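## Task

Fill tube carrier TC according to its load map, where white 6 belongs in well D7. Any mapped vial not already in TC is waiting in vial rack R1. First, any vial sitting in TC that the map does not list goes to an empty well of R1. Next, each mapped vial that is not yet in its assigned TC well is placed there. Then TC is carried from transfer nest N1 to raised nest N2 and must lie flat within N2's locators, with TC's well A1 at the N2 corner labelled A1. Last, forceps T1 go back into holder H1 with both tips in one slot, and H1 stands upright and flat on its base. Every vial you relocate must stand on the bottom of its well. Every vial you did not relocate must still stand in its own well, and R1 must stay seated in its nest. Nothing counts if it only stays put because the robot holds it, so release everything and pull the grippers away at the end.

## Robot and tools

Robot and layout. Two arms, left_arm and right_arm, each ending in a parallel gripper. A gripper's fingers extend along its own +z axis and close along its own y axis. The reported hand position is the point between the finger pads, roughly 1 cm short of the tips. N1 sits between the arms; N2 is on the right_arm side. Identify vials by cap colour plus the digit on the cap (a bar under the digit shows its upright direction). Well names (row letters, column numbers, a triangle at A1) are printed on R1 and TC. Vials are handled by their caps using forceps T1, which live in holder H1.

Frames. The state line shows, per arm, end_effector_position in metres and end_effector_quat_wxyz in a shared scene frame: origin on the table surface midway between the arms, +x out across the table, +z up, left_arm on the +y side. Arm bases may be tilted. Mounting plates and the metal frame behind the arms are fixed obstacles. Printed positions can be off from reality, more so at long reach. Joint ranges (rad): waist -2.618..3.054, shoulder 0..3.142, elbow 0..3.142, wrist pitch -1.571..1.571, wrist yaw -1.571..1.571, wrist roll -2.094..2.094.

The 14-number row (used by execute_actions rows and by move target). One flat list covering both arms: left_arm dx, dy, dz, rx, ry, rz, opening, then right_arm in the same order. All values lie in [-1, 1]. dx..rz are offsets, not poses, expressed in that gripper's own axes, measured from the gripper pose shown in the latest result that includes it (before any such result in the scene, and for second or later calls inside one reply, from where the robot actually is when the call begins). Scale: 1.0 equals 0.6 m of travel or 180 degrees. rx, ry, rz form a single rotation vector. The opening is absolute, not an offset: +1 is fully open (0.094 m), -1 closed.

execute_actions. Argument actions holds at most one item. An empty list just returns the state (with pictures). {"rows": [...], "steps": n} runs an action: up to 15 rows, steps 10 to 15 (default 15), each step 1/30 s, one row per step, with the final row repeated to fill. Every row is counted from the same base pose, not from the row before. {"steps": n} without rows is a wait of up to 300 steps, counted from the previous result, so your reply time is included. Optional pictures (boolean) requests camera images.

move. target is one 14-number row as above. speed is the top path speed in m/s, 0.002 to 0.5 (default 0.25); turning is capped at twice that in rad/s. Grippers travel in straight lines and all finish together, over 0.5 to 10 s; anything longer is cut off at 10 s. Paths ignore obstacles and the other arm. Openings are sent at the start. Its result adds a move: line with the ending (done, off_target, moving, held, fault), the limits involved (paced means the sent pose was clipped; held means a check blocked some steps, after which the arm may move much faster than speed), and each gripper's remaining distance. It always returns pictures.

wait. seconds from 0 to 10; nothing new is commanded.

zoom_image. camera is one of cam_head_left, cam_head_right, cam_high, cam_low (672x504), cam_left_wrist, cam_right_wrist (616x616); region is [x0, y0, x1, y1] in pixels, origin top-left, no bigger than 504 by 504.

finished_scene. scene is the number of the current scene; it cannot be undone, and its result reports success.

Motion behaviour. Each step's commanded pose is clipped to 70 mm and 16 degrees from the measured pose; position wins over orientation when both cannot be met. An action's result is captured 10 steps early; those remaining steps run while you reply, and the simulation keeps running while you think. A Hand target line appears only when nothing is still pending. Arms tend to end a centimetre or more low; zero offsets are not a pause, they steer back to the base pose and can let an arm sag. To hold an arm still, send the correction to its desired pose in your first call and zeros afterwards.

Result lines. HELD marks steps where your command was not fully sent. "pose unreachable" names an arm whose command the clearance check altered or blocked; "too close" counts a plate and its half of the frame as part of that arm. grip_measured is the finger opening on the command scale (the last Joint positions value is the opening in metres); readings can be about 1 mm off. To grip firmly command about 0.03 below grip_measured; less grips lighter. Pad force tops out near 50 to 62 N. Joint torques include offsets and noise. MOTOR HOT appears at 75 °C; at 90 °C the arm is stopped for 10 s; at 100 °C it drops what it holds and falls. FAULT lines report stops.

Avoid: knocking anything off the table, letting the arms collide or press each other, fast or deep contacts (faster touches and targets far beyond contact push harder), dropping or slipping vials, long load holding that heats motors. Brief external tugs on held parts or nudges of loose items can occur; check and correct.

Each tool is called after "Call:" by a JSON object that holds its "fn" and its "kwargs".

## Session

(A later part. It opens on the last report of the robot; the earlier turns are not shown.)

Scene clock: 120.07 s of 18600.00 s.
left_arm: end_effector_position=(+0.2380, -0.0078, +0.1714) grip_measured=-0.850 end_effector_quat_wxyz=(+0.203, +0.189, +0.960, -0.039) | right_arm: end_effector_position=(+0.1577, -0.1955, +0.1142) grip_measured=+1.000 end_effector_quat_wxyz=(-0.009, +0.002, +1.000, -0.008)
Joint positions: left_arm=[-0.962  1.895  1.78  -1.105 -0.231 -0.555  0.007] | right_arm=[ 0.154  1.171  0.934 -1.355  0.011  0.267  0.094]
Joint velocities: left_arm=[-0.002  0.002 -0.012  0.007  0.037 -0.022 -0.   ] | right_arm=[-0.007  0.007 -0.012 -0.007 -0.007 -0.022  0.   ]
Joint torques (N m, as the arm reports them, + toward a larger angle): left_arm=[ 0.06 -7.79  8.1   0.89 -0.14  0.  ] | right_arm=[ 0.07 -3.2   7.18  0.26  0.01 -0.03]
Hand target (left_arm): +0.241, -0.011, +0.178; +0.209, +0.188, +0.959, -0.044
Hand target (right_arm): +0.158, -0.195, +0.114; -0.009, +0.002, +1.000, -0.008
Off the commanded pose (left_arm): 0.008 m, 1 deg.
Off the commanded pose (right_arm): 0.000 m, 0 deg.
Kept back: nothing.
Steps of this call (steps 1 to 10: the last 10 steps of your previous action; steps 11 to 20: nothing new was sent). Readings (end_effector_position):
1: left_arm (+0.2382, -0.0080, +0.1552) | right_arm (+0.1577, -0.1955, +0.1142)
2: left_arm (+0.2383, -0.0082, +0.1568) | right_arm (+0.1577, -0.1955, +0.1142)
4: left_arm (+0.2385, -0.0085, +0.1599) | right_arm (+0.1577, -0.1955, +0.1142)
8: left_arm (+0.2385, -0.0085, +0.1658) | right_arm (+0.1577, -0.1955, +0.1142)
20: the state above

Call:
{"fn": "execute_actions", "kwargs": {"actions": [{"rows": [[-0.0105,-0.003,-0.013,0.0026,-0.0042,-0.0012,-0.86,0,0,0,0,0,0,1],[-0.0113,-0.003,-0.0148,0.0026,-0.0042,-0.0012,-0.86,0,0,0,0,0,0,1],[-0.0121,-0.003,-0.0167,0.0026,-0.0042,-0.0012,-0.86,0,0,0,0,0,0,1],[-0.0129,-0.003,-0.0185,0.0026,-0.0042,-0.0012,-0.86,0,0,0,0,0,0,1],[-0.0137,-0.003,-0.0204,0.0026,-0.0042,-0.0012,-0.86,0,0,0,0,0,0,1],[-0.0145,-0.003,-0.0222,0.0026,-0.0042,-0.0012,-0.86,0,0,0,0,0,0,1],[-0.0153,-0.003,-0.024,0.0026,-0.0042,-0.0012,-0.86,0,0,0,0,0,0,1],[-0.0161,-0.003,-0.0259,0.0026,-0.0042,-0.0012,-0.86,0,0,0,0,0,0,1],[-0.0169,-0.003,-0.0277,0.0026,-0.0042,-0.0012,-0.86,0,0,0,0,0,0,1],[-0.0177,-0.003,-0.0296,0.0026,-0.0042,-0.0012,-0.86,0,0,0,0,0,0,1],[-0.0187,-0.003,-0.0318,0.0026,-0.0042,-0.0012,-0.86,0,0,0,0,0,0,1],[-0.0197,-0.003,-0.034,0.0026,-0.0042,-0.0012,-0.86,0,0,0,0,0,0,1],[-0.0207,-0.003,-0.0363,0.0026,-0.0042,-0.0012,-0.86,0,0,0,0,0,0,1],[-0.0217,-0.003,-0.0385,0.0026,-0.0042,-0.0012,-0.86,0,0,0,0,0,0,1],[-0.0227,-0.003,-0.0408,0.0026,-0.0042,-0.0012,-0.86,0,0,0,0,0,0,1]], "steps": 15}]}}

Call:
{"fn": "execute_actions", "kwargs": {"actions": [{"steps": 22}], "pictures": true}}

Call:
{"fn": "zoom_image", "kwargs": {"camera": "cam_low", "region": [100, 160, 200, 260]}}

Call:
{"fn": "zoom_image", "kwargs": {"camera": "cam_left_wrist", "region": [270, 220, 370, 320]}}

Scene clock: 121.00 s of 18600.00 s.
left_arm: end_effector_position=(+0.2379, -0.0075, +0.1738) grip_measured=-0.850 end_effector_quat_wxyz=(+0.203, +0.189, +0.960, -0.039) | right_arm: end_effector_position=(+0.1577, -0.1955, +0.1142) grip_measured=+1.000 end_effector_quat_wxyz=(-0.009, +0.002, +1.000, -0.008)
Joint positions: left_arm=[-0.962  1.897  1.793 -1.118 -0.231 -0.555  0.007] | right_arm=[ 0.154  1.171  0.934 -1.355  0.011  0.267  0.094]
Joint velocities: left_arm=[-0.012  0.027  0.168 -0.081 -0.007 -0.022 -0.   ] | right_arm=[ 0.002  0.002 -0.002 -0.066  0.022  0.051  0.   ]
Joint torques (N m, as the arm reports them, + toward a larger angle): left_arm=[ 0.04 -8.24  8.34  0.89 -0.12  0.  ] | right_arm=[ 0.06 -3.22  7.2   0.27  0.   -0.05]
Steps of this call (steps 1 to 23: nothing new was sent; steps 24 to 28: the first 5 steps of this action). Readings (end_effector_position):
24: left_arm (+0.2379, -0.0076, +0.1713) | right_arm (+0.1577, -0.1955, +0.1142)
25: left_arm (+0.2378, -0.0074, +0.1712) | right_arm (+0.1577, -0.1955, +0.1142)
27: left_arm (+0.2377, -0.0072, +0.1723) | right_arm (+0.1577, -0.1955, +0.1142)
28: the state above

Scene clock: 121.73 s of 18600.00 s.
left_arm: end_effector_position=(+0.2390, -0.0094, +0.1931) grip_measured=-0.850 end_effector_quat_wxyz=(+0.207, +0.188, +0.959, -0.043) | right_arm: end_effector_position=(+0.1577, -0.1955, +0.1142) grip_measured=+1.000 end_effector_quat_wxyz=(-0.009, +0.002, +1.000, -0.008)
Joint positions: left_arm=[-0.962  1.906  1.879 -1.181 -0.23  -0.555  0.007] | right_arm=[ 0.154  1.171  0.934 -1.355  0.011  0.267  0.094]
Joint velocities: left_arm=[-0.007  0.012 -0.012 -0.051  0.037 -0.007  0.001] | right_arm=[-0.017 -0.012 -0.022 -0.007  0.007 -0.007  0.   ]
Joint torques (N m, as the arm reports them, + toward a larger angle): left_arm=[ 0.14 -7.97  7.83  0.86 -0.13 -0.01] | right_arm=[ 0.06 -3.23  7.21  0.26  0.01 -0.03]
Hand target (left_arm): +0.240, -0.010, +0.199; +0.210, +0.187, +0.959, -0.045
Hand target (right_arm): +0.158, -0.195, +0.114; -0.009, +0.002, +1.000, -0.008
Off the commanded pose (left_arm): 0.006 m, 0 deg.
Off the commanded pose (right_arm): 0.000 m, 0 deg.
Kept back: nothing.
Steps of this call (steps 1 to 10: the last 10 steps of your previous action; steps 11 to 22: nothing new was sent). Readings (end_effector_position):
1: left_arm (+0.2380, -0.0078, +0.1754) | right_arm (+0.1577, -0.1955, +0.1142)
2: left_arm (+0.2382, -0.0080, +0.1773) | right_arm (+0.1577, -0.1955, +0.1142)
4: left_arm (+0.2383, -0.0082, +0.1809) | right_arm (+0.1577, -0.1955, +0.1142)
8: left_arm (+0.2393, -0.0098, +0.1892) | right_arm (+0.1577, -0.1955, +0.1142)
22: the state above

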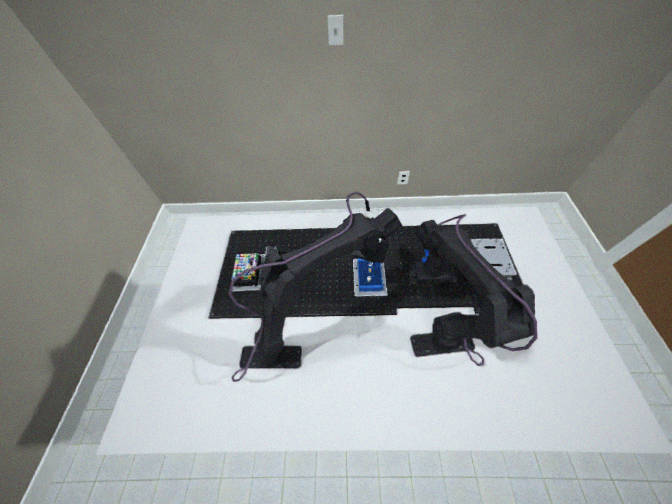

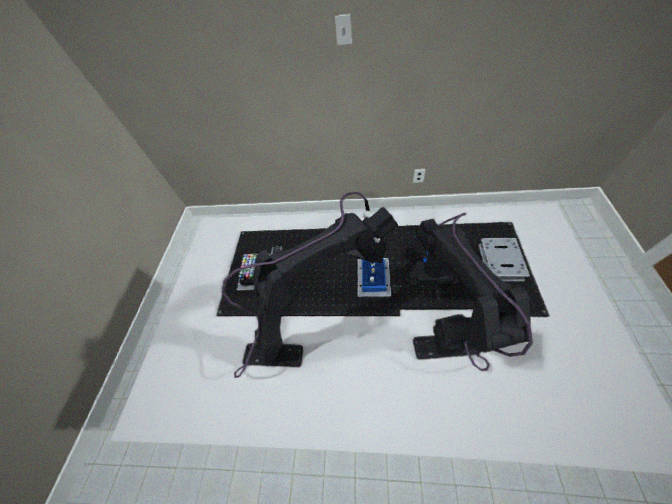

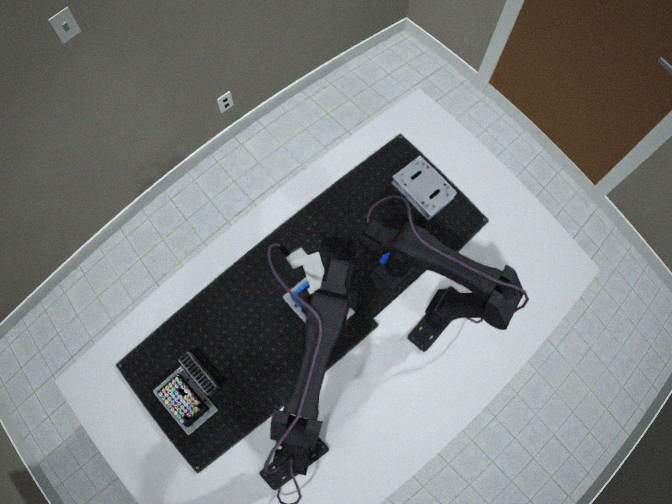

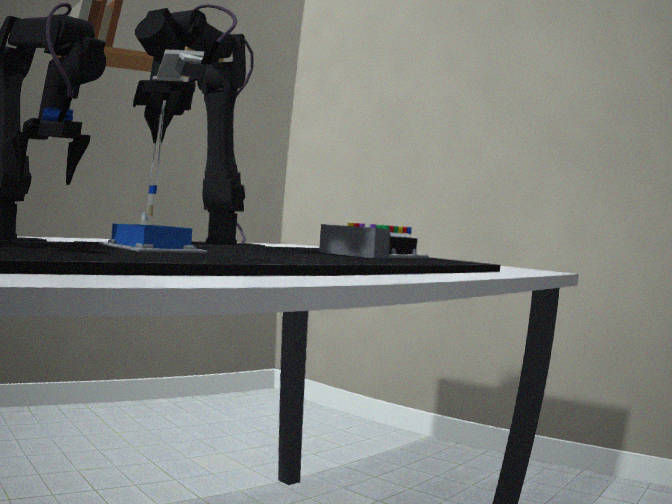

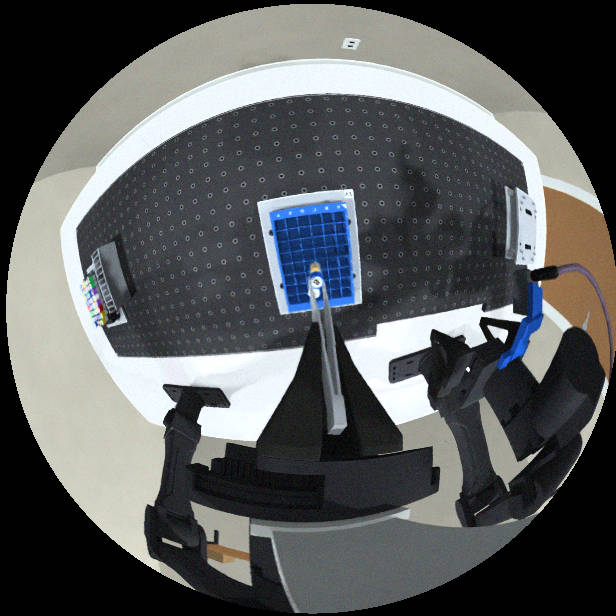

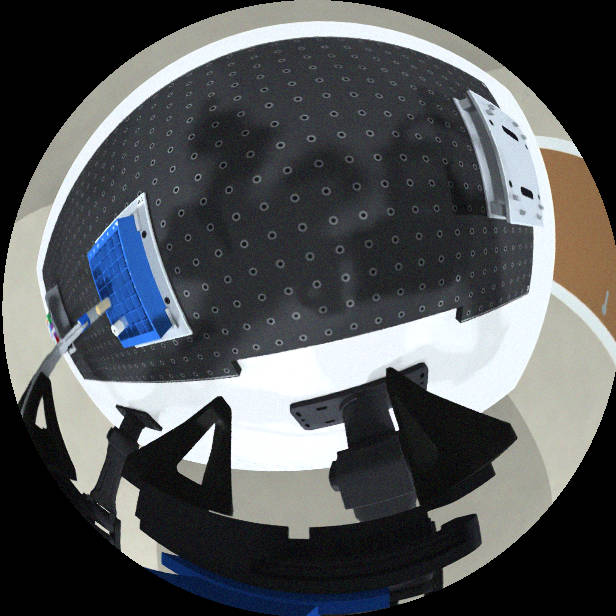

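Region (100, 160, 200, 260) of cam_low's 672x504 image, scaled by 5.040, with more detail than that image has.

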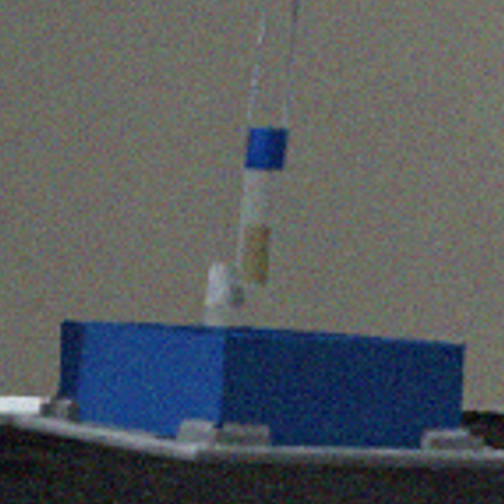

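Region (270, 220, 370, 320) of cam_left_wrist's 616x616 image, scaled by 5.040, with more detail than that image has.

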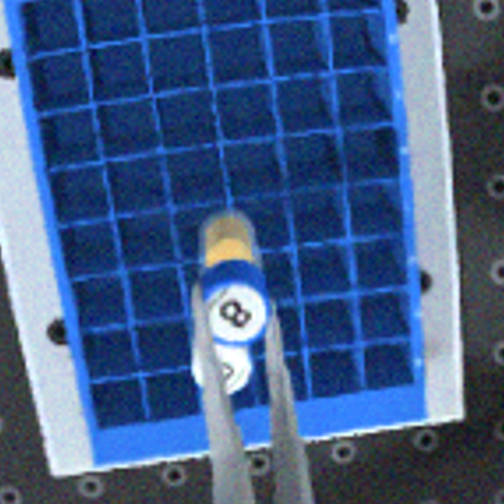

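Call:
{"fn": "execute_actions", "kwargs": {"actions": []}}

Scene clock: 123.40 s of 18600.00 s.
left_arm: end_effector_position=(+0.2388, -0.0091, +0.1928) grip_measured=-0.850 end_effector_quat_wxyz=(+0.207, +0.188, +0.959, -0.043) | right_arm: end_effector_position=(+0.1577, -0.1955, +0.1142) grip_measured=+1.000 end_effector_quat_wxyz=(-0.009, +0.002, +1.000, -0.008)
Joint positions: left_arm=[-0.962  1.907  1.879 -1.182 -0.23  -0.555  0.007] | right_arm=[ 0.154  1.171  0.934 -1.355  0.011  0.267  0.094]
Joint velocities: left_arm=[ 0.007  0.007 -0.017 -0.037 -0.037  0.007  0.   ] | right_arm=[ 0.007 -0.002  0.017 -0.037  0.007 -0.066  0.   ]
Joint torques (N m, as the arm reports them, + toward a larger angle): left_arm=[ 0.11 -7.96  7.86  0.85 -0.14  0.  ] | right_arm=[ 0.09 -3.19  7.2   0.26  0.   -0.04]
Hand target (left_arm): +0.240, -0.010, +0.199; +0.209, +0.187, +0.959, -0.045
Hand target (right_arm): +0.158, -0.195, +0.114; -0.009, +0.002, +1.000, -0.008
Off the commanded pose (left_arm): 0.007 m, 0 deg.
Off the commanded pose (right_arm): 0.000 m, 0 deg.
Kept back: nothing.
Steps of this call (steps 1 to 50: nothing new was sent). Readings (end_effector_position):
1: left_arm (+0.2390, -0.0093, +0.1929) | right_arm (+0.1577, -0.1955, +0.1142)
2: left_arm (+0.2389, -0.0093, +0.1929) | right_arm (+0.1577, -0.1955, +0.1142)
4: left_arm (+0.2389, -0.0092, +0.1928) | right_arm (+0.1577, -0.1955, +0.1142)
8: left_arm (+0.2388, -0.0091, +0.1928) | right_arm (+0.1577, -0.1955, +0.1142)
50: the state above

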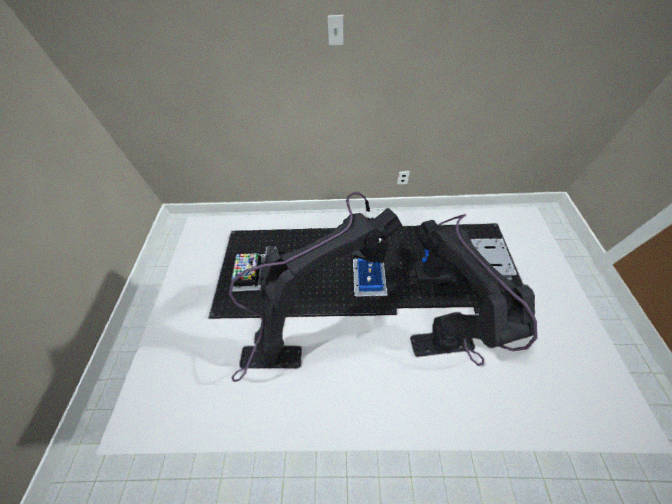

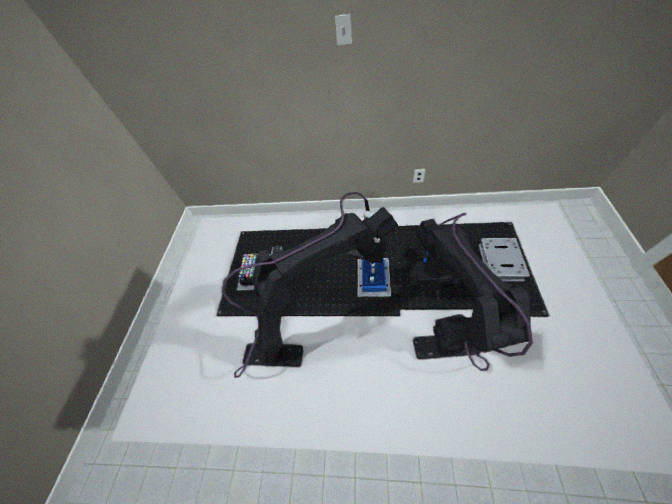

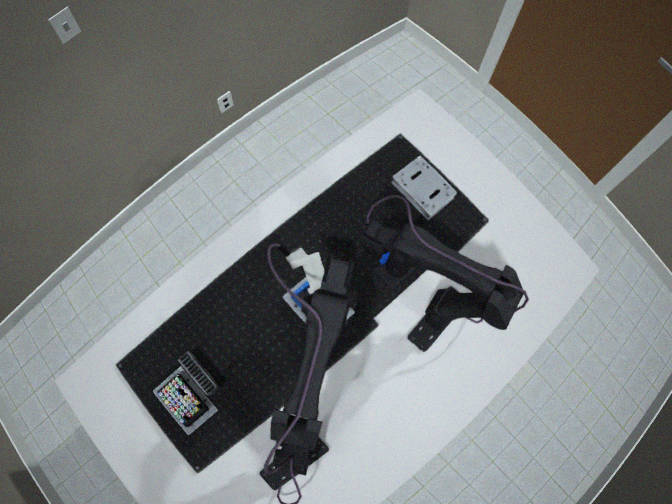

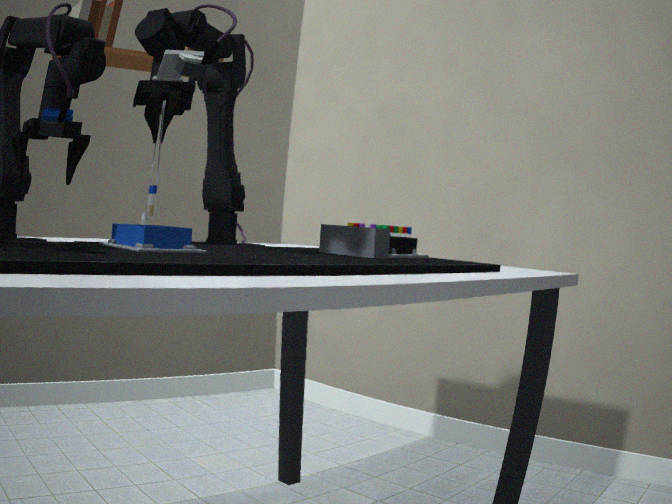

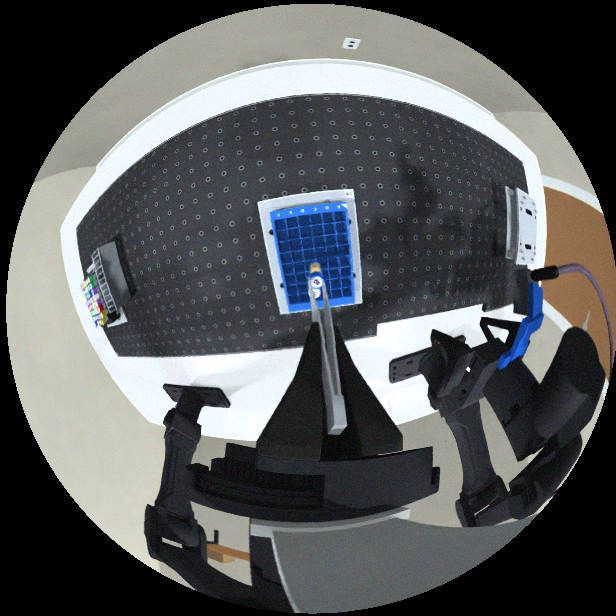

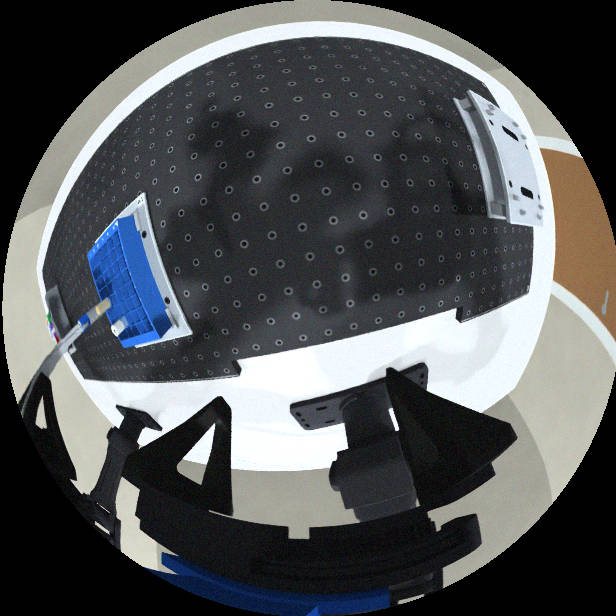

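Call:
{"fn": "move", "kwargs": {"target": [0.1457,0.7230,-0.1104,-0.1506,-0.0017,-0.3317,-0.86,-0.1455,0.3025,-0.03,-0.005,-0.006,-0.001,1], "speed": 0.22}}

Scene clock: 128.47 s of 18600.00 s.
left_arm: end_effector_position=(+0.2955, +0.4328, +0.2053) grip_measured=-0.850 end_effector_quat_wxyz=(+0.190, -0.363, +0.909, +0.084) | right_arm: end_effector_position=(+0.2477, -0.0202, +0.1321) grip_measured=+1.000 end_effector_quat_wxyz=(+0.007, +0.002, +1.000, +0.000)
Joint positions: left_arm=[ 0.183  1.562  1.529 -1.194 -0.244 -0.556  0.007] | right_arm=[ 0.611  1.78   1.555 -1.334  0.01   0.724  0.094]
Joint velocities: left_arm=[-0.002  0.017  0.007 -0.051  0.037  0.168  0.   ] | right_arm=[-0.002 -0.007 -0.007 -0.022 -0.051 -0.007  0.   ]
Joint torques (N m, as the arm reports them, + toward a larger angle): left_arm=[ 0.22 -5.13  8.1   0.82 -0.12  0.1 ] | right_arm=[ 0.77 -8.53  8.91  0.21 -0.01  0.02]
Hand target (left_arm): +0.298, +0.434, +0.213; +0.195, -0.360, +0.909, +0.083
Hand target (right_arm): +0.247, -0.017, +0.133; +0.004, +0.001, +1.000, -0.003
Off the commanded pose (left_arm): 0.013 m, 1 deg.
Off the commanded pose (right_arm): 0.008 m, 1 deg.
Kept back: nothing.
move: off_target (left_arm)

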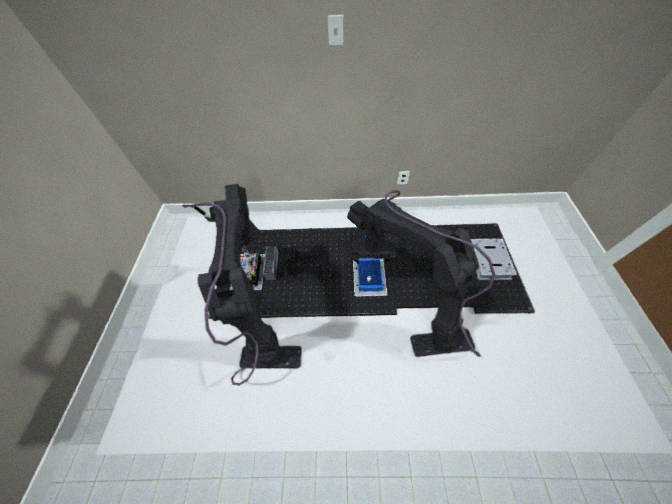

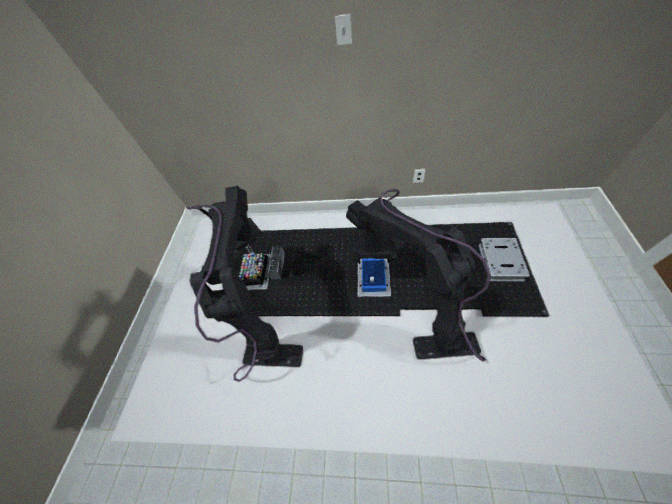

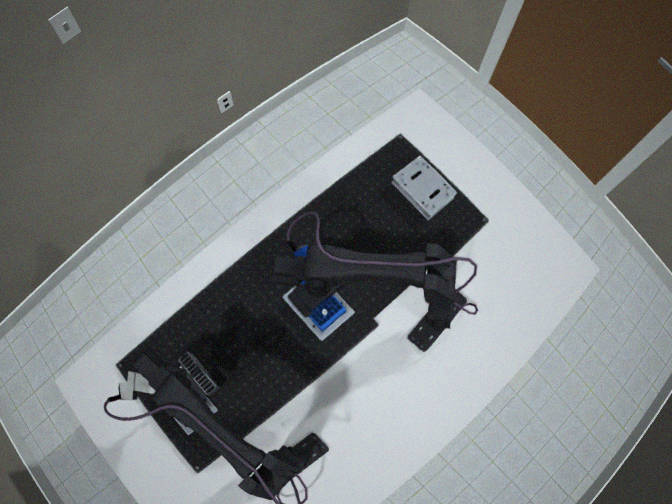

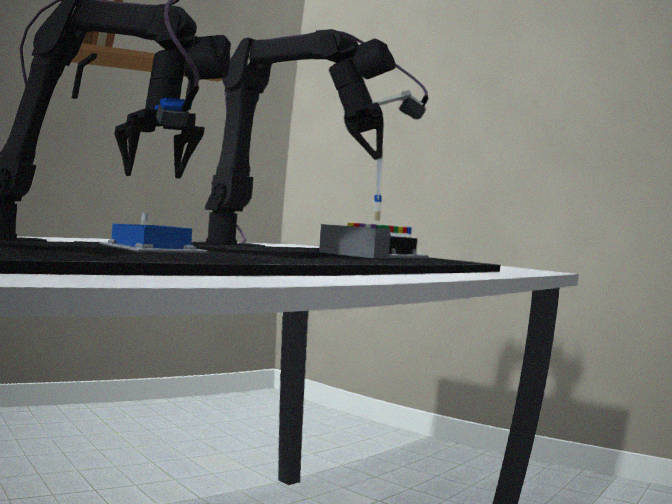

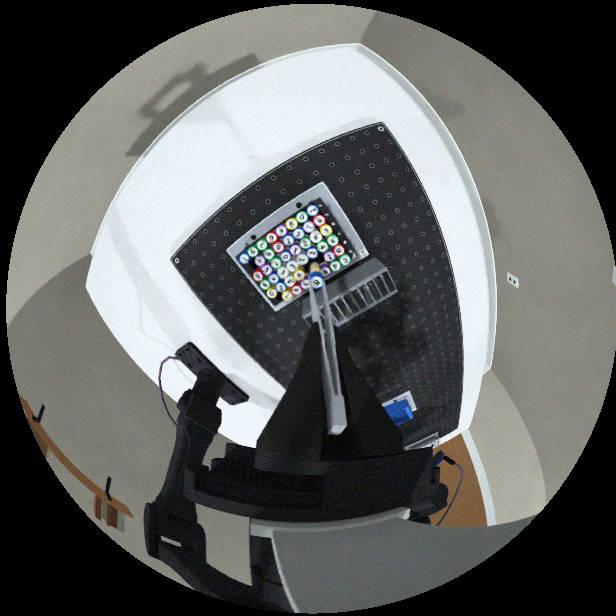

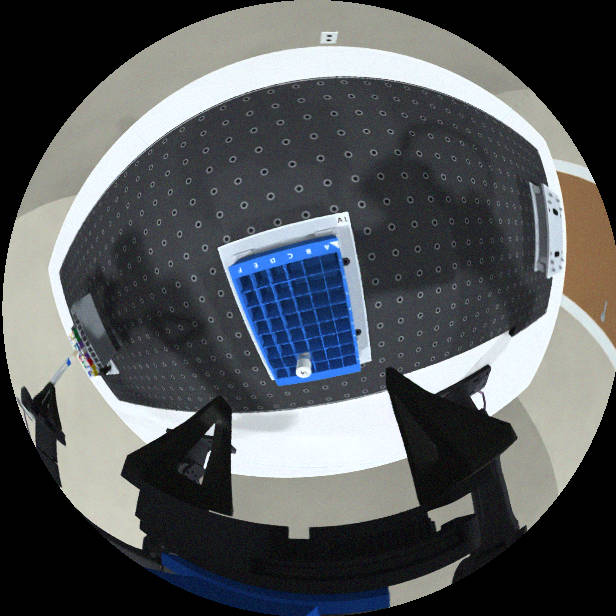

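Call:
{"fn": "zoom_image", "kwargs": {"camera": "cam_left_wrist", "region": [270,220,370,320]}}

Call:
{"fn": "zoom_image", "kwargs": {"camera": "cam_right_wrist", "region": [180,190,430,440]}}

Region (270, 220, 370, 320) of cam_left_wrist's 616x616 image, scaled by 5.040, with more detail than that image has.

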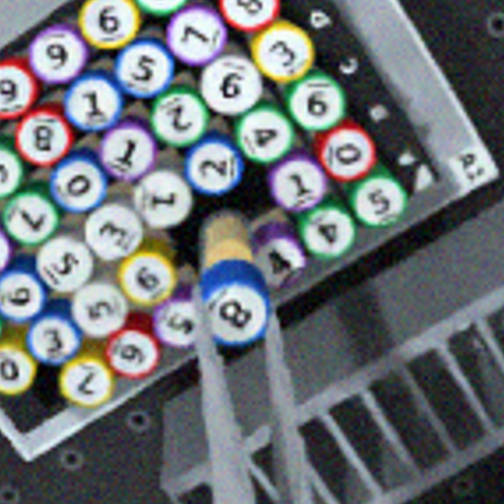

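Region (180, 190, 430, 440) of cam_right_wrist's 616x616 image, scaled by 2.016, with more detail than that image has.

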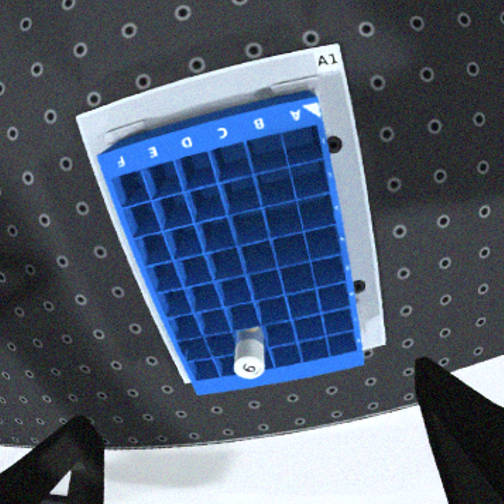

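Call:
{"fn": "execute_actions", "kwargs": {"actions": [{"rows":[
[-0.0025,-0.0030,0.0050,0.0010,-0.0017,-0.0005,-0.86,0.0003,0.002,0.004,0,0.001,0,1],
[-0.0037,-0.0046,0.0082,0.0016,-0.0026,-0.0007,-0.86,0.0006,0.004,0.008,0,0.002,0,1],
[-0.0033,-0.0048,0.0097,0.0016,-0.0026,-0.0007,-0.86,0.0009,0.006,0.013,0,0.003,-0.001,1],
[-0.0029,-0.0049,0.0113,0.0016,-0.0026,-0.0007,-0.86,0.0012,0.008,0.018,0,0.004,-0.001,1],
[-0.0024,-0.0051,0.0128,0.0016,-0.0026,-0.0007,-0.86,0.0015,0.010,0.023,0,0.0045,-0.001,1],
[-0.0020,-0.0052,0.0144,0.0016,-0.0026,-0.0007,-0.86,0.0018,0.012,0.028,0,0.0045,-0.001,1],
[-0.0016,-0.0054,0.0160,0.0016,-0.0026,-0.0007,-0.86,0.0021,0.013,0.033,0,0.0045,-0.001,1],
[-0.0012,-0.0056,0.0175,0.0016,-0.0026,-0.0007,-0.86,0.0024,0.014,0.038,0,0.0045,-0.001,1],
[-0.0007,-0.0057,0.0191,0.0016,-0.0026,-0.0007,-0.86,0.0027,0.015,0.043,0,0.0045,-0.001,1],
[-0.0003,-0.0059,0.0206,0.0016,-0.0026,-0.0007,-0.86,0.0030,0.016,0.048,0,0.0045,-0.001,1],
[0.0001,-0.0061,0.0222,0.0016,-0.0026,-0.0007,-0.86,0.0033,0.016,0.053,0,0.0045,-0.001,1],
[0.0005,-0.0062,0.0237,0.0016,-0.0026,-0.0007,-0.86,0.0036,0.016,0.058,0,0.0045,-0.001,1],
[0.0010,-0.0064,0.0253,0.0016,-0.0026,-0.0007,-0.86,0.0038,0.016,0.063,0,0.0045,-0.001,1],
[0.0014,-0.0065,0.0268,0.0016,-0.0026,-0.0007,-0.86,0.004,0.016,0.067,0,0.0045,-0.001,1],
[0.0018,-0.0067,0.0284,0.0016,-0.0026,-0.0007,-0.86,0.004,0.016,0.07,0,0.0045,-0.001,1]
],"steps":15}]}}

Call:
{"fn": "execute_actions", "kwargs": {"actions": [{"steps":22}], "pictures": true}}

Scene clock: 135.13 s of 18600.00 s.
left_arm: end_effector_position=(+0.2968, +0.4329, +0.2052) grip_measured=-0.850 end_effector_quat_wxyz=(+0.192, -0.362, +0.908, +0.083) | right_arm: end_effector_position=(+0.2489, -0.0187, +0.1321) grip_measured=+1.000 end_effector_quat_wxyz=(+0.010, +0.003, +1.000, +0.003)
Joint positions: left_arm=[ 0.183  1.562  1.527 -1.187 -0.243 -0.555  0.007] | right_arm=[ 0.611  1.78   1.555 -1.326  0.008  0.725  0.094]
Joint velocities: left_arm=[-0.017 -0.017 -0.071  0.227 -0.037  0.007 -0.001] | right_arm=[-0.002 -0.007  0.007  0.154 -0.022 -0.022  0.   ]
Joint torques (N m, as the arm reports them, + toward a larger angle): left_arm=[ 0.06 -4.99  4.33  1.08 -0.15 -0.02] | right_arm=[ 0.99 -7.96  5.5   0.4  -0.04  0.01]
Steps of this call (steps 1 to 90: nothing new was sent; then 3.50 s passed at rest; steps 91 to 95: the first 5 steps of this action). Readings (end_effector_position):
91: left_arm (+0.2955, +0.4327, +0.2053) | right_arm (+0.2474, -0.0205, +0.1321)
92: left_arm (+0.2956, +0.4327, +0.2053) | right_arm (+0.2474, -0.0204, +0.1321)
94: left_arm (+0.2963, +0.4328, +0.2056) | right_arm (+0.2482, -0.0194, +0.1321)
95: the state above

Scene clock: 135.87 s of 18600.00 s.
left_arm: end_effector_position=(+0.2985, +0.4332, +0.1931) grip_measured=-0.850 end_effector_quat_wxyz=(+0.191, -0.362, +0.908, +0.084) | right_arm: end_effector_position=(+0.2493, -0.0129, +0.0971) grip_measured=+1.000 end_effector_quat_wxyz=(+0.006, +0.003, +1.000, +0.003)
Joint positions: left_arm=[ 0.183  1.562  1.478 -1.141 -0.243 -0.555  0.007] | right_arm=[ 0.621  1.81   1.452 -1.201  0.004  0.735  0.094]
Joint velocities: left_arm=[-0.007 -0.007 -0.002  0.022 -0.022  0.007  0.001] | right_arm=[ 0.007 -0.022 -0.002  0.051 -0.037 -0.066  0.   ]
Joint torques (N m, as the arm reports them, + toward a larger angle): left_arm=[ 0.08 -5.01  4.89  1.17 -0.15 -0.02] | right_arm=[ 0.97 -9.37  6.38  0.36 -0.04  0.04]
Hand target (left_arm): +0.302, +0.434, +0.189; +0.194, -0.363, +0.908, +0.083
Hand target (right_arm): +0.246, -0.011, +0.091; +0.000, +0.000, +1.000, -0.000
Off the commanded pose (left_arm): 0.006 m, 0 deg.
Off the commanded pose (right_arm): 0.008 m, 1 deg.
Kept back: nothing.
Steps of this call (steps 1 to 10: the last 10 steps of your previous action; steps 11 to 22: nothing new was sent). Readings (end_effector_position):
1: left_arm (+0.2970, +0.4329, +0.2045) | right_arm (+0.2497, -0.0178, +0.1315)
2: left_arm (+0.2971, +0.4330, +0.2035) | right_arm (+0.2502, -0.0172, +0.1303)
4: left_arm (+0.2967, +0.4329, +0.2006) | right_arm (+0.2501, -0.0167, +0.1257)
8: left_arm (+0.2961, +0.4328, +0.1958) | right_arm (+0.2471, -0.0159, +0.1113)
22: the state above

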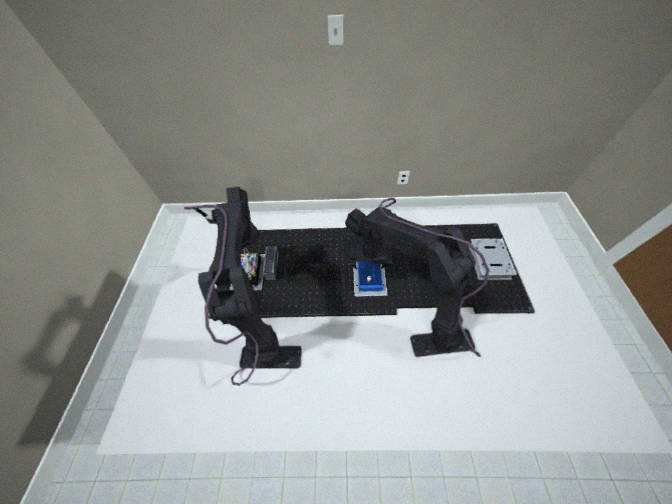

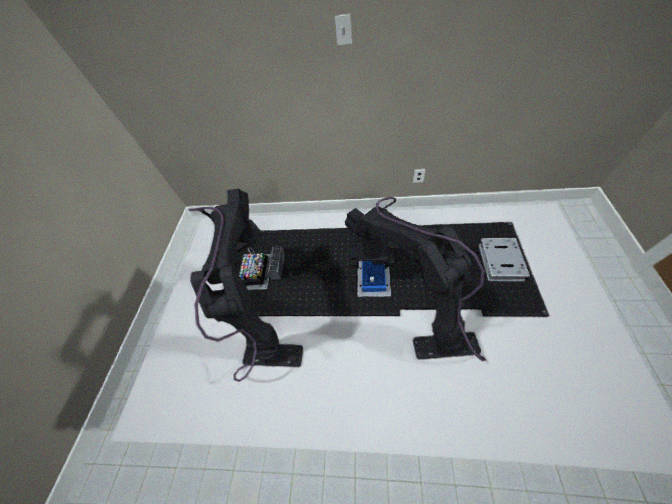

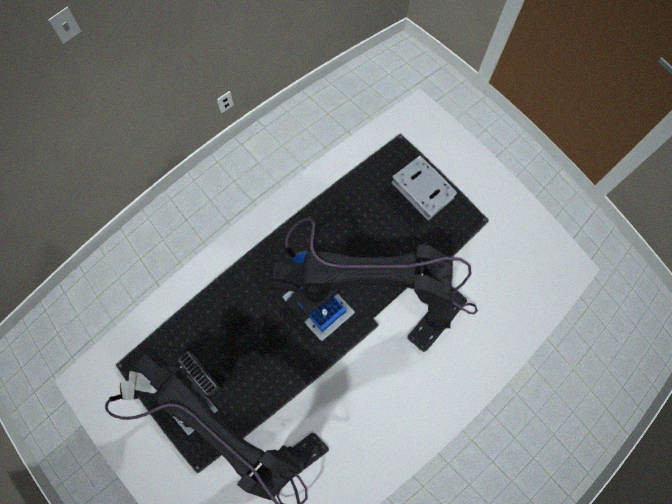

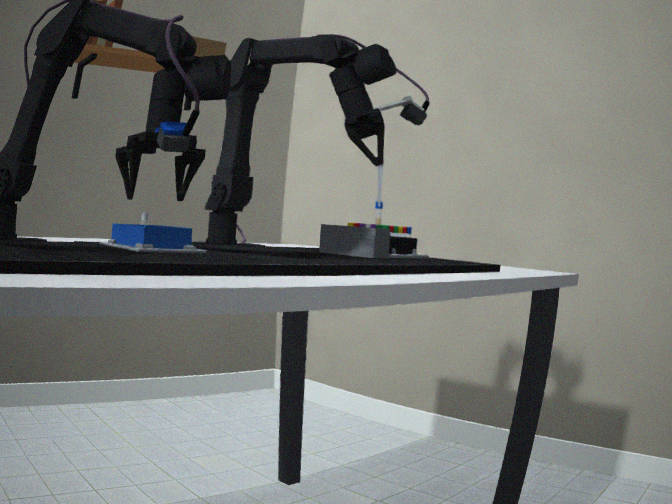

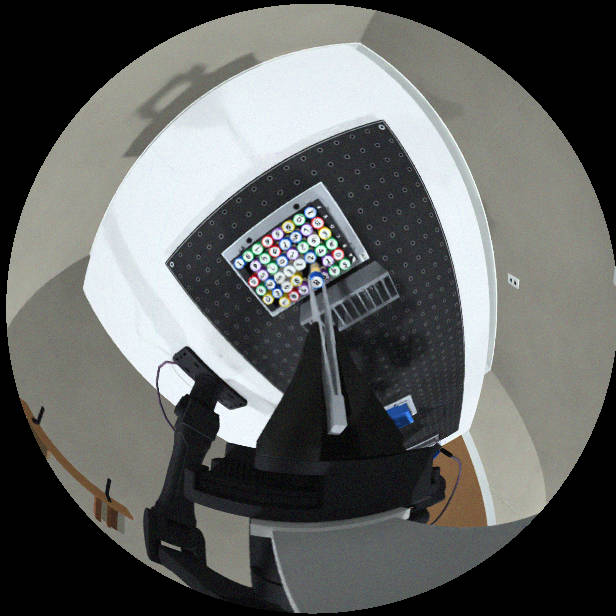

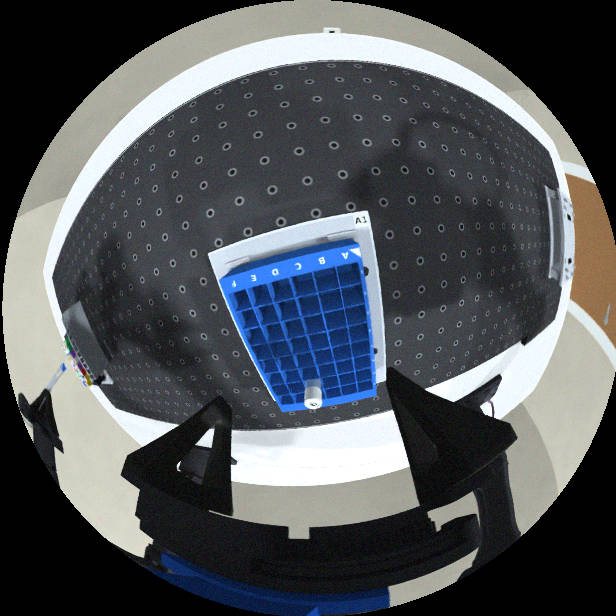

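Call:
{"fn": "zoom_image", "kwargs": {"camera": "cam_left_wrist", "region": [270,220,370,320]}}

Region (270, 220, 370, 320) of cam_left_wrist's 616x616 image, scaled by 5.040, with more detail than that image has.

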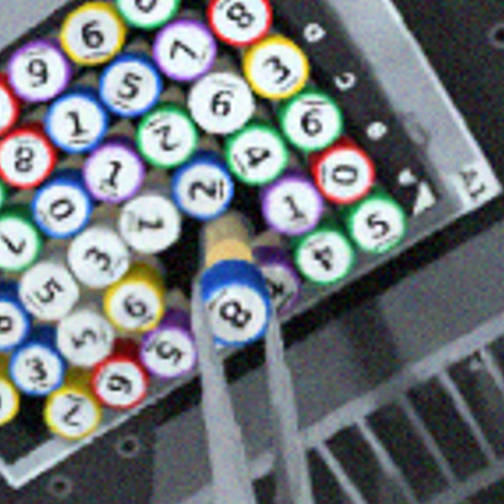

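Call:
{"fn": "execute_actions", "kwargs": {"actions": [{"rows":[
[-0.0037,-0.0046,0.0082,0.0016,-0.0026,-0.0007,-0.86,0.004,0.002,0.010,0,0.004,-0.001,1],
[-0.0037,-0.0046,0.0082,0.0016,-0.0026,-0.0007,-0.86,0.005,0.002,0.013,0,0.004,-0.001,1],
[-0.0033,-0.0047,0.0096,0.0016,-0.0026,-0.0007,-0.86,0.005,0.002,0.016,0,0.004,-0.001,1],
[-0.0028,-0.0048,0.0110,0.0016,-0.0026,-0.0007,-0.86,0.005,0.002,0.020,0,0.004,-0.001,1],
[-0.0024,-0.0049,0.0123,0.0016,-0.0026,-0.0007,-0.86,0.005,0.002,0.023,0,0.004,-0.001,1],
[-0.0019,-0.0050,0.0137,0.0016,-0.0026,-0.0007,-0.86,0.005,0.002,0.027,0,0.004,-0.001,1],
[-0.0015,-0.0051,0.0151,0.0016,-0.0026,-0.0007,-0.86,0.005,0.002,0.030,0,0.004,-0.001,1],
[-0.0010,-0.0052,0.0165,0.0016,-0.0026,-0.0007,-0.86,0.005,0.002,0.034,0,0.004,-0.001,1],
[-0.0006,-0.0053,0.0178,0.0016,-0.0026,-0.0007,-0.86,0.005,0.002,0.037,0,0.004,-0.001,1],
[-0.0001,-0.0054,0.0192,0.0016,-0.0026,-0.0007,-0.86,0.005,0.002,0.041,0,0.004,-0.001,1],
[0.0003,-0.0055,0.0206,0.0016,-0.0026,-0.0007,-0.86,0.005,0.002,0.044,0,0.004,-0.001,1],
[0.0008,-0.0056,0.0220,0.0016,-0.0026,-0.0007,-0.86,0.005,0.002,0.048,0,0.004,-0.001,1],
[0.0012,-0.0057,0.0233,0.0016,-0.0026,-0.0007,-0.86,0.005,0.002,0.051,0,0.004,-0.001,1],
[0.0017,-0.0058,0.0247,0.0016,-0.0026,-0.0007,-0.86,0.005,0.002,0.054,0,0.004,-0.001,1],
[0.0021,-0.0059,0.0261,0.0016,-0.0026,-0.0007,-0.86,0.005,0.002,0.057,0,0.004,-0.001,1]
],"steps":15}]}}

Call:
{"fn": "execute_actions", "kwargs": {"actions": [{"steps":22}], "pictures": true}}

Scene clock: 138.93 s of 18600.00 s.
left_arm: end_effector_position=(+0.2999, +0.4334, +0.1936) grip_measured=-0.850 end_effector_quat_wxyz=(+0.194, -0.363, +0.908, +0.083) | right_arm: end_effector_position=(+0.2502, -0.0115, +0.0948) grip_measured=+1.000 end_effector_quat_wxyz=(+0.008, +0.003, +1.000, +0.006)
Joint positions: left_arm=[ 0.183  1.562  1.478 -1.134 -0.243 -0.555  0.007] | right_arm=[ 0.621  1.81   1.442 -1.184  0.002  0.735  0.094]
Joint velocities: left_arm=[ 0.002 -0.012 -0.007  0.095  0.007  0.007  0.   ] | right_arm=[ 0.002 -0.007 -0.154  0.154 -0.037 -0.066  0.   ]
Joint torques (N m, as the arm reports them, + toward a larger angle): left_arm=[ 0.02 -5.02  4.18  1.2  -0.15 -0.03] | right_arm=[ 0.42 -9.24  5.79  0.33 -0.04 -0.02]
Steps of this call (steps 1 to 87: nothing new was sent; steps 88 to 92: the first 5 steps of this action). Readings (end_effector_position):
88: left_arm (+0.2988, +0.4332, +0.1932) | right_arm (+0.2497, -0.0123, +0.0971)
89: left_arm (+0.2989, +0.4333, +0.1932) | right_arm (+0.2498, -0.0121, +0.0971)
91: left_arm (+0.2995, +0.4333, +0.1934) | right_arm (+0.2502, -0.0115, +0.0960)
92: the state above

Scene clock: 139.67 s of 18600.00 s.
left_arm: end_effector_position=(+0.3009, +0.4336, +0.1822) grip_measured=-0.850 end_effector_quat_wxyz=(+0.193, -0.363, +0.908, +0.083) | right_arm: end_effector_position=(+0.2502, -0.0110, +0.0720) grip_measured=+1.000 end_effector_quat_wxyz=(+0.009, +0.003, +1.000, +0.008)
Joint positions: left_arm=[ 0.183  1.562  1.434 -1.092 -0.243 -0.555  0.007] | right_arm=[ 0.621  1.822  1.367 -1.092 -0.     0.735  0.094]
Joint velocities: left_arm=[-0.002 -0.027 -0.002 -0.051 -0.022 -0.037 -0.   ] | right_arm=[ 0.017 -0.007  0.017 -0.066  0.007 -0.007  0.   ]
Joint torques (N m, as the arm reports them, + toward a larger angle): left_arm=[ 0.07 -5.06  4.97  1.18 -0.13 -0.02] | right_arm=[ 0.44 -9.04  6.06  0.39 -0.04 -0.03]
Hand target (left_arm): +0.304, +0.434, +0.178; +0.195, -0.363, +0.907, +0.083
Hand target (right_arm): +0.246, -0.012, +0.064; -0.001, +0.001, +1.000, +0.002
Off the commanded pose (left_arm): 0.006 m, 0 deg.
Off the commanded pose (right_arm): 0.010 m, 1 deg.
Kept back: nothing.
Steps of this call (steps 1 to 10: the last 10 steps of your previous action; steps 11 to 22: nothing new was sent). Readings (end_effector_position):
1: left_arm (+0.3004, +0.4335, +0.1933) | right_arm (+0.2499, -0.0117, +0.0930)
2: left_arm (+0.3005, +0.4335, +0.1924) | right_arm (+0.2493, -0.0121, +0.0912)
4: left_arm (+0.3001, +0.4335, +0.1896) | right_arm (+0.2482, -0.0130, +0.0875)
8: left_arm (+0.2989, +0.4332, +0.1847) | right_arm (+0.2473, -0.0137, +0.0810)
22: the state above

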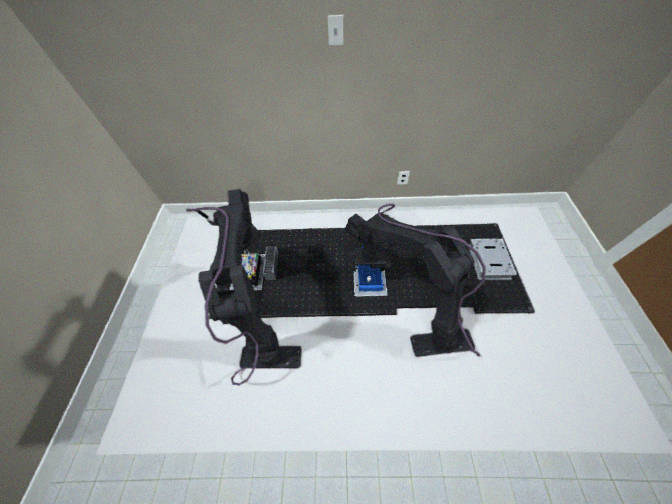

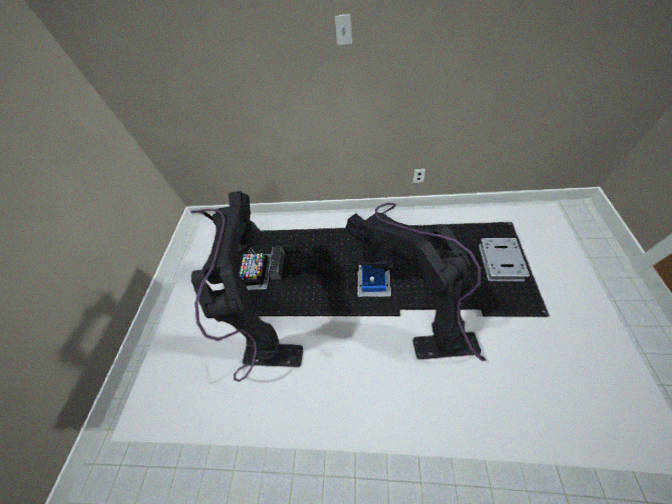

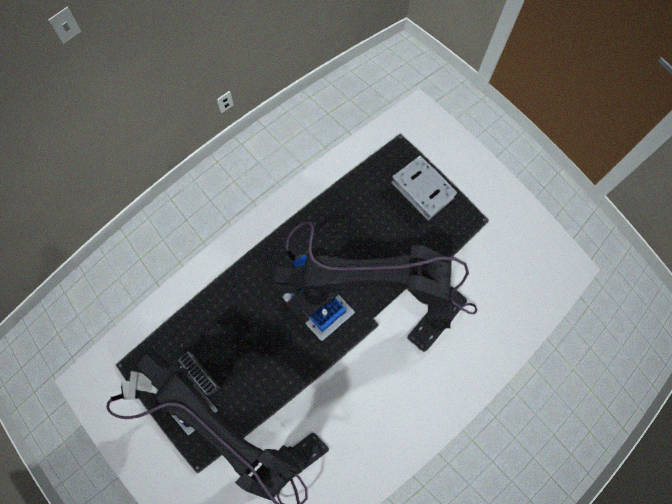

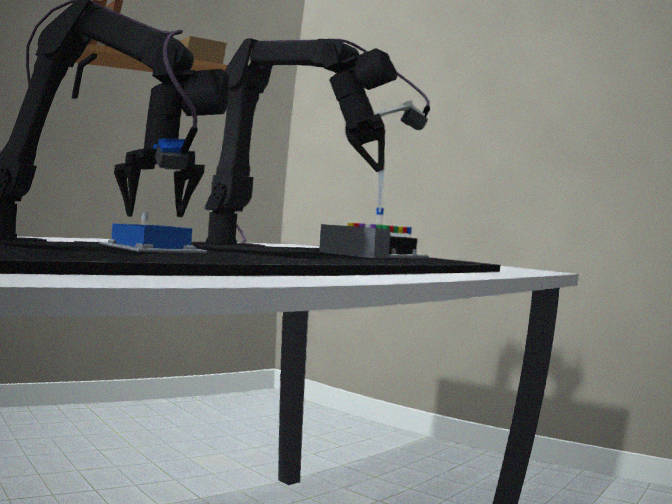

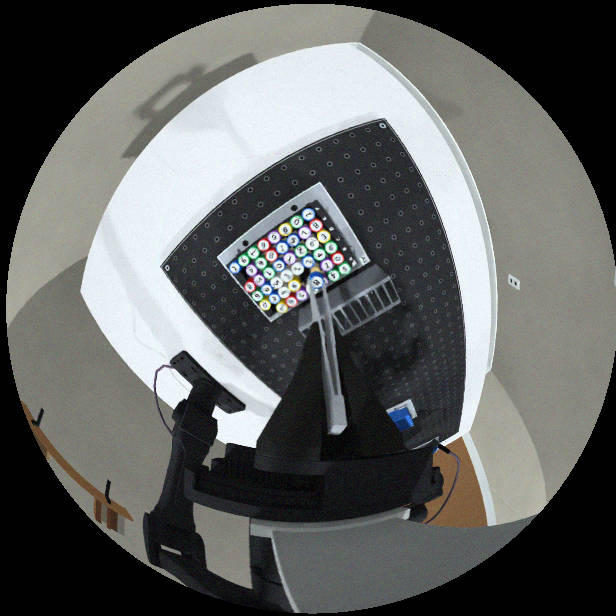

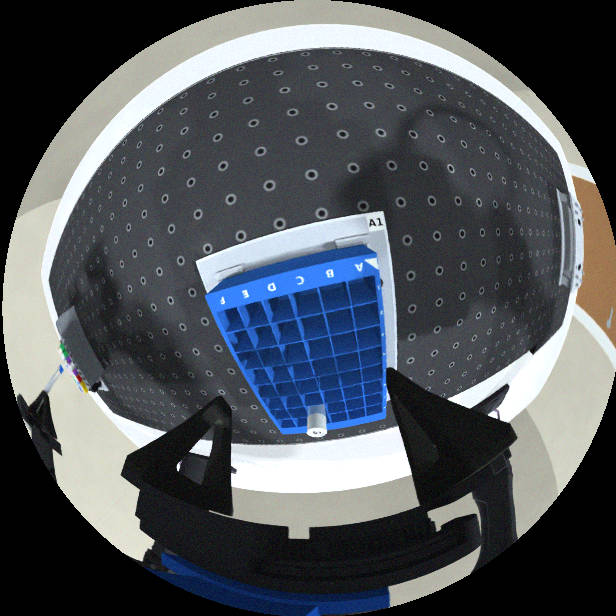

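Call:
{"fn": "zoom_image", "kwargs": {"camera": "cam_left_wrist", "region": [270,220,370,320]}}

Call:
{"fn": "zoom_image", "kwargs": {"camera": "cam_right_wrist", "region": [180,230,430,480]}}

Region (270, 220, 370, 320) of cam_left_wrist's 616x616 image, scaled by 5.040, with more detail than that image has.

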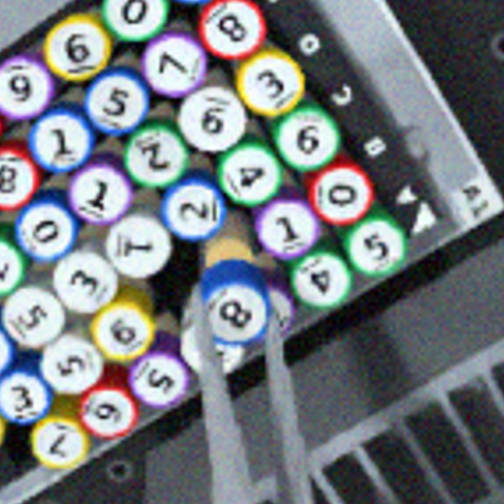

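Region (180, 230, 430, 480) of cam_right_wrist's 616x616 image, scaled by 2.016, with more detail than that image has.

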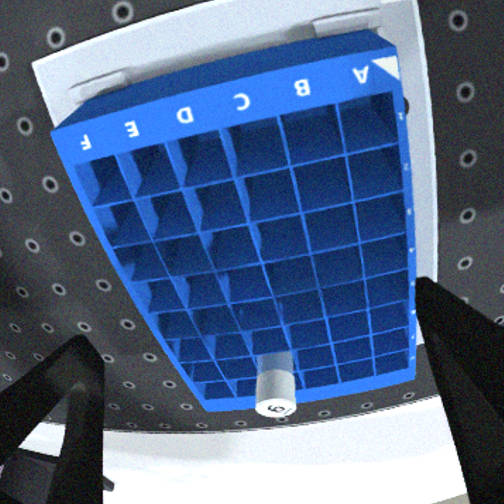

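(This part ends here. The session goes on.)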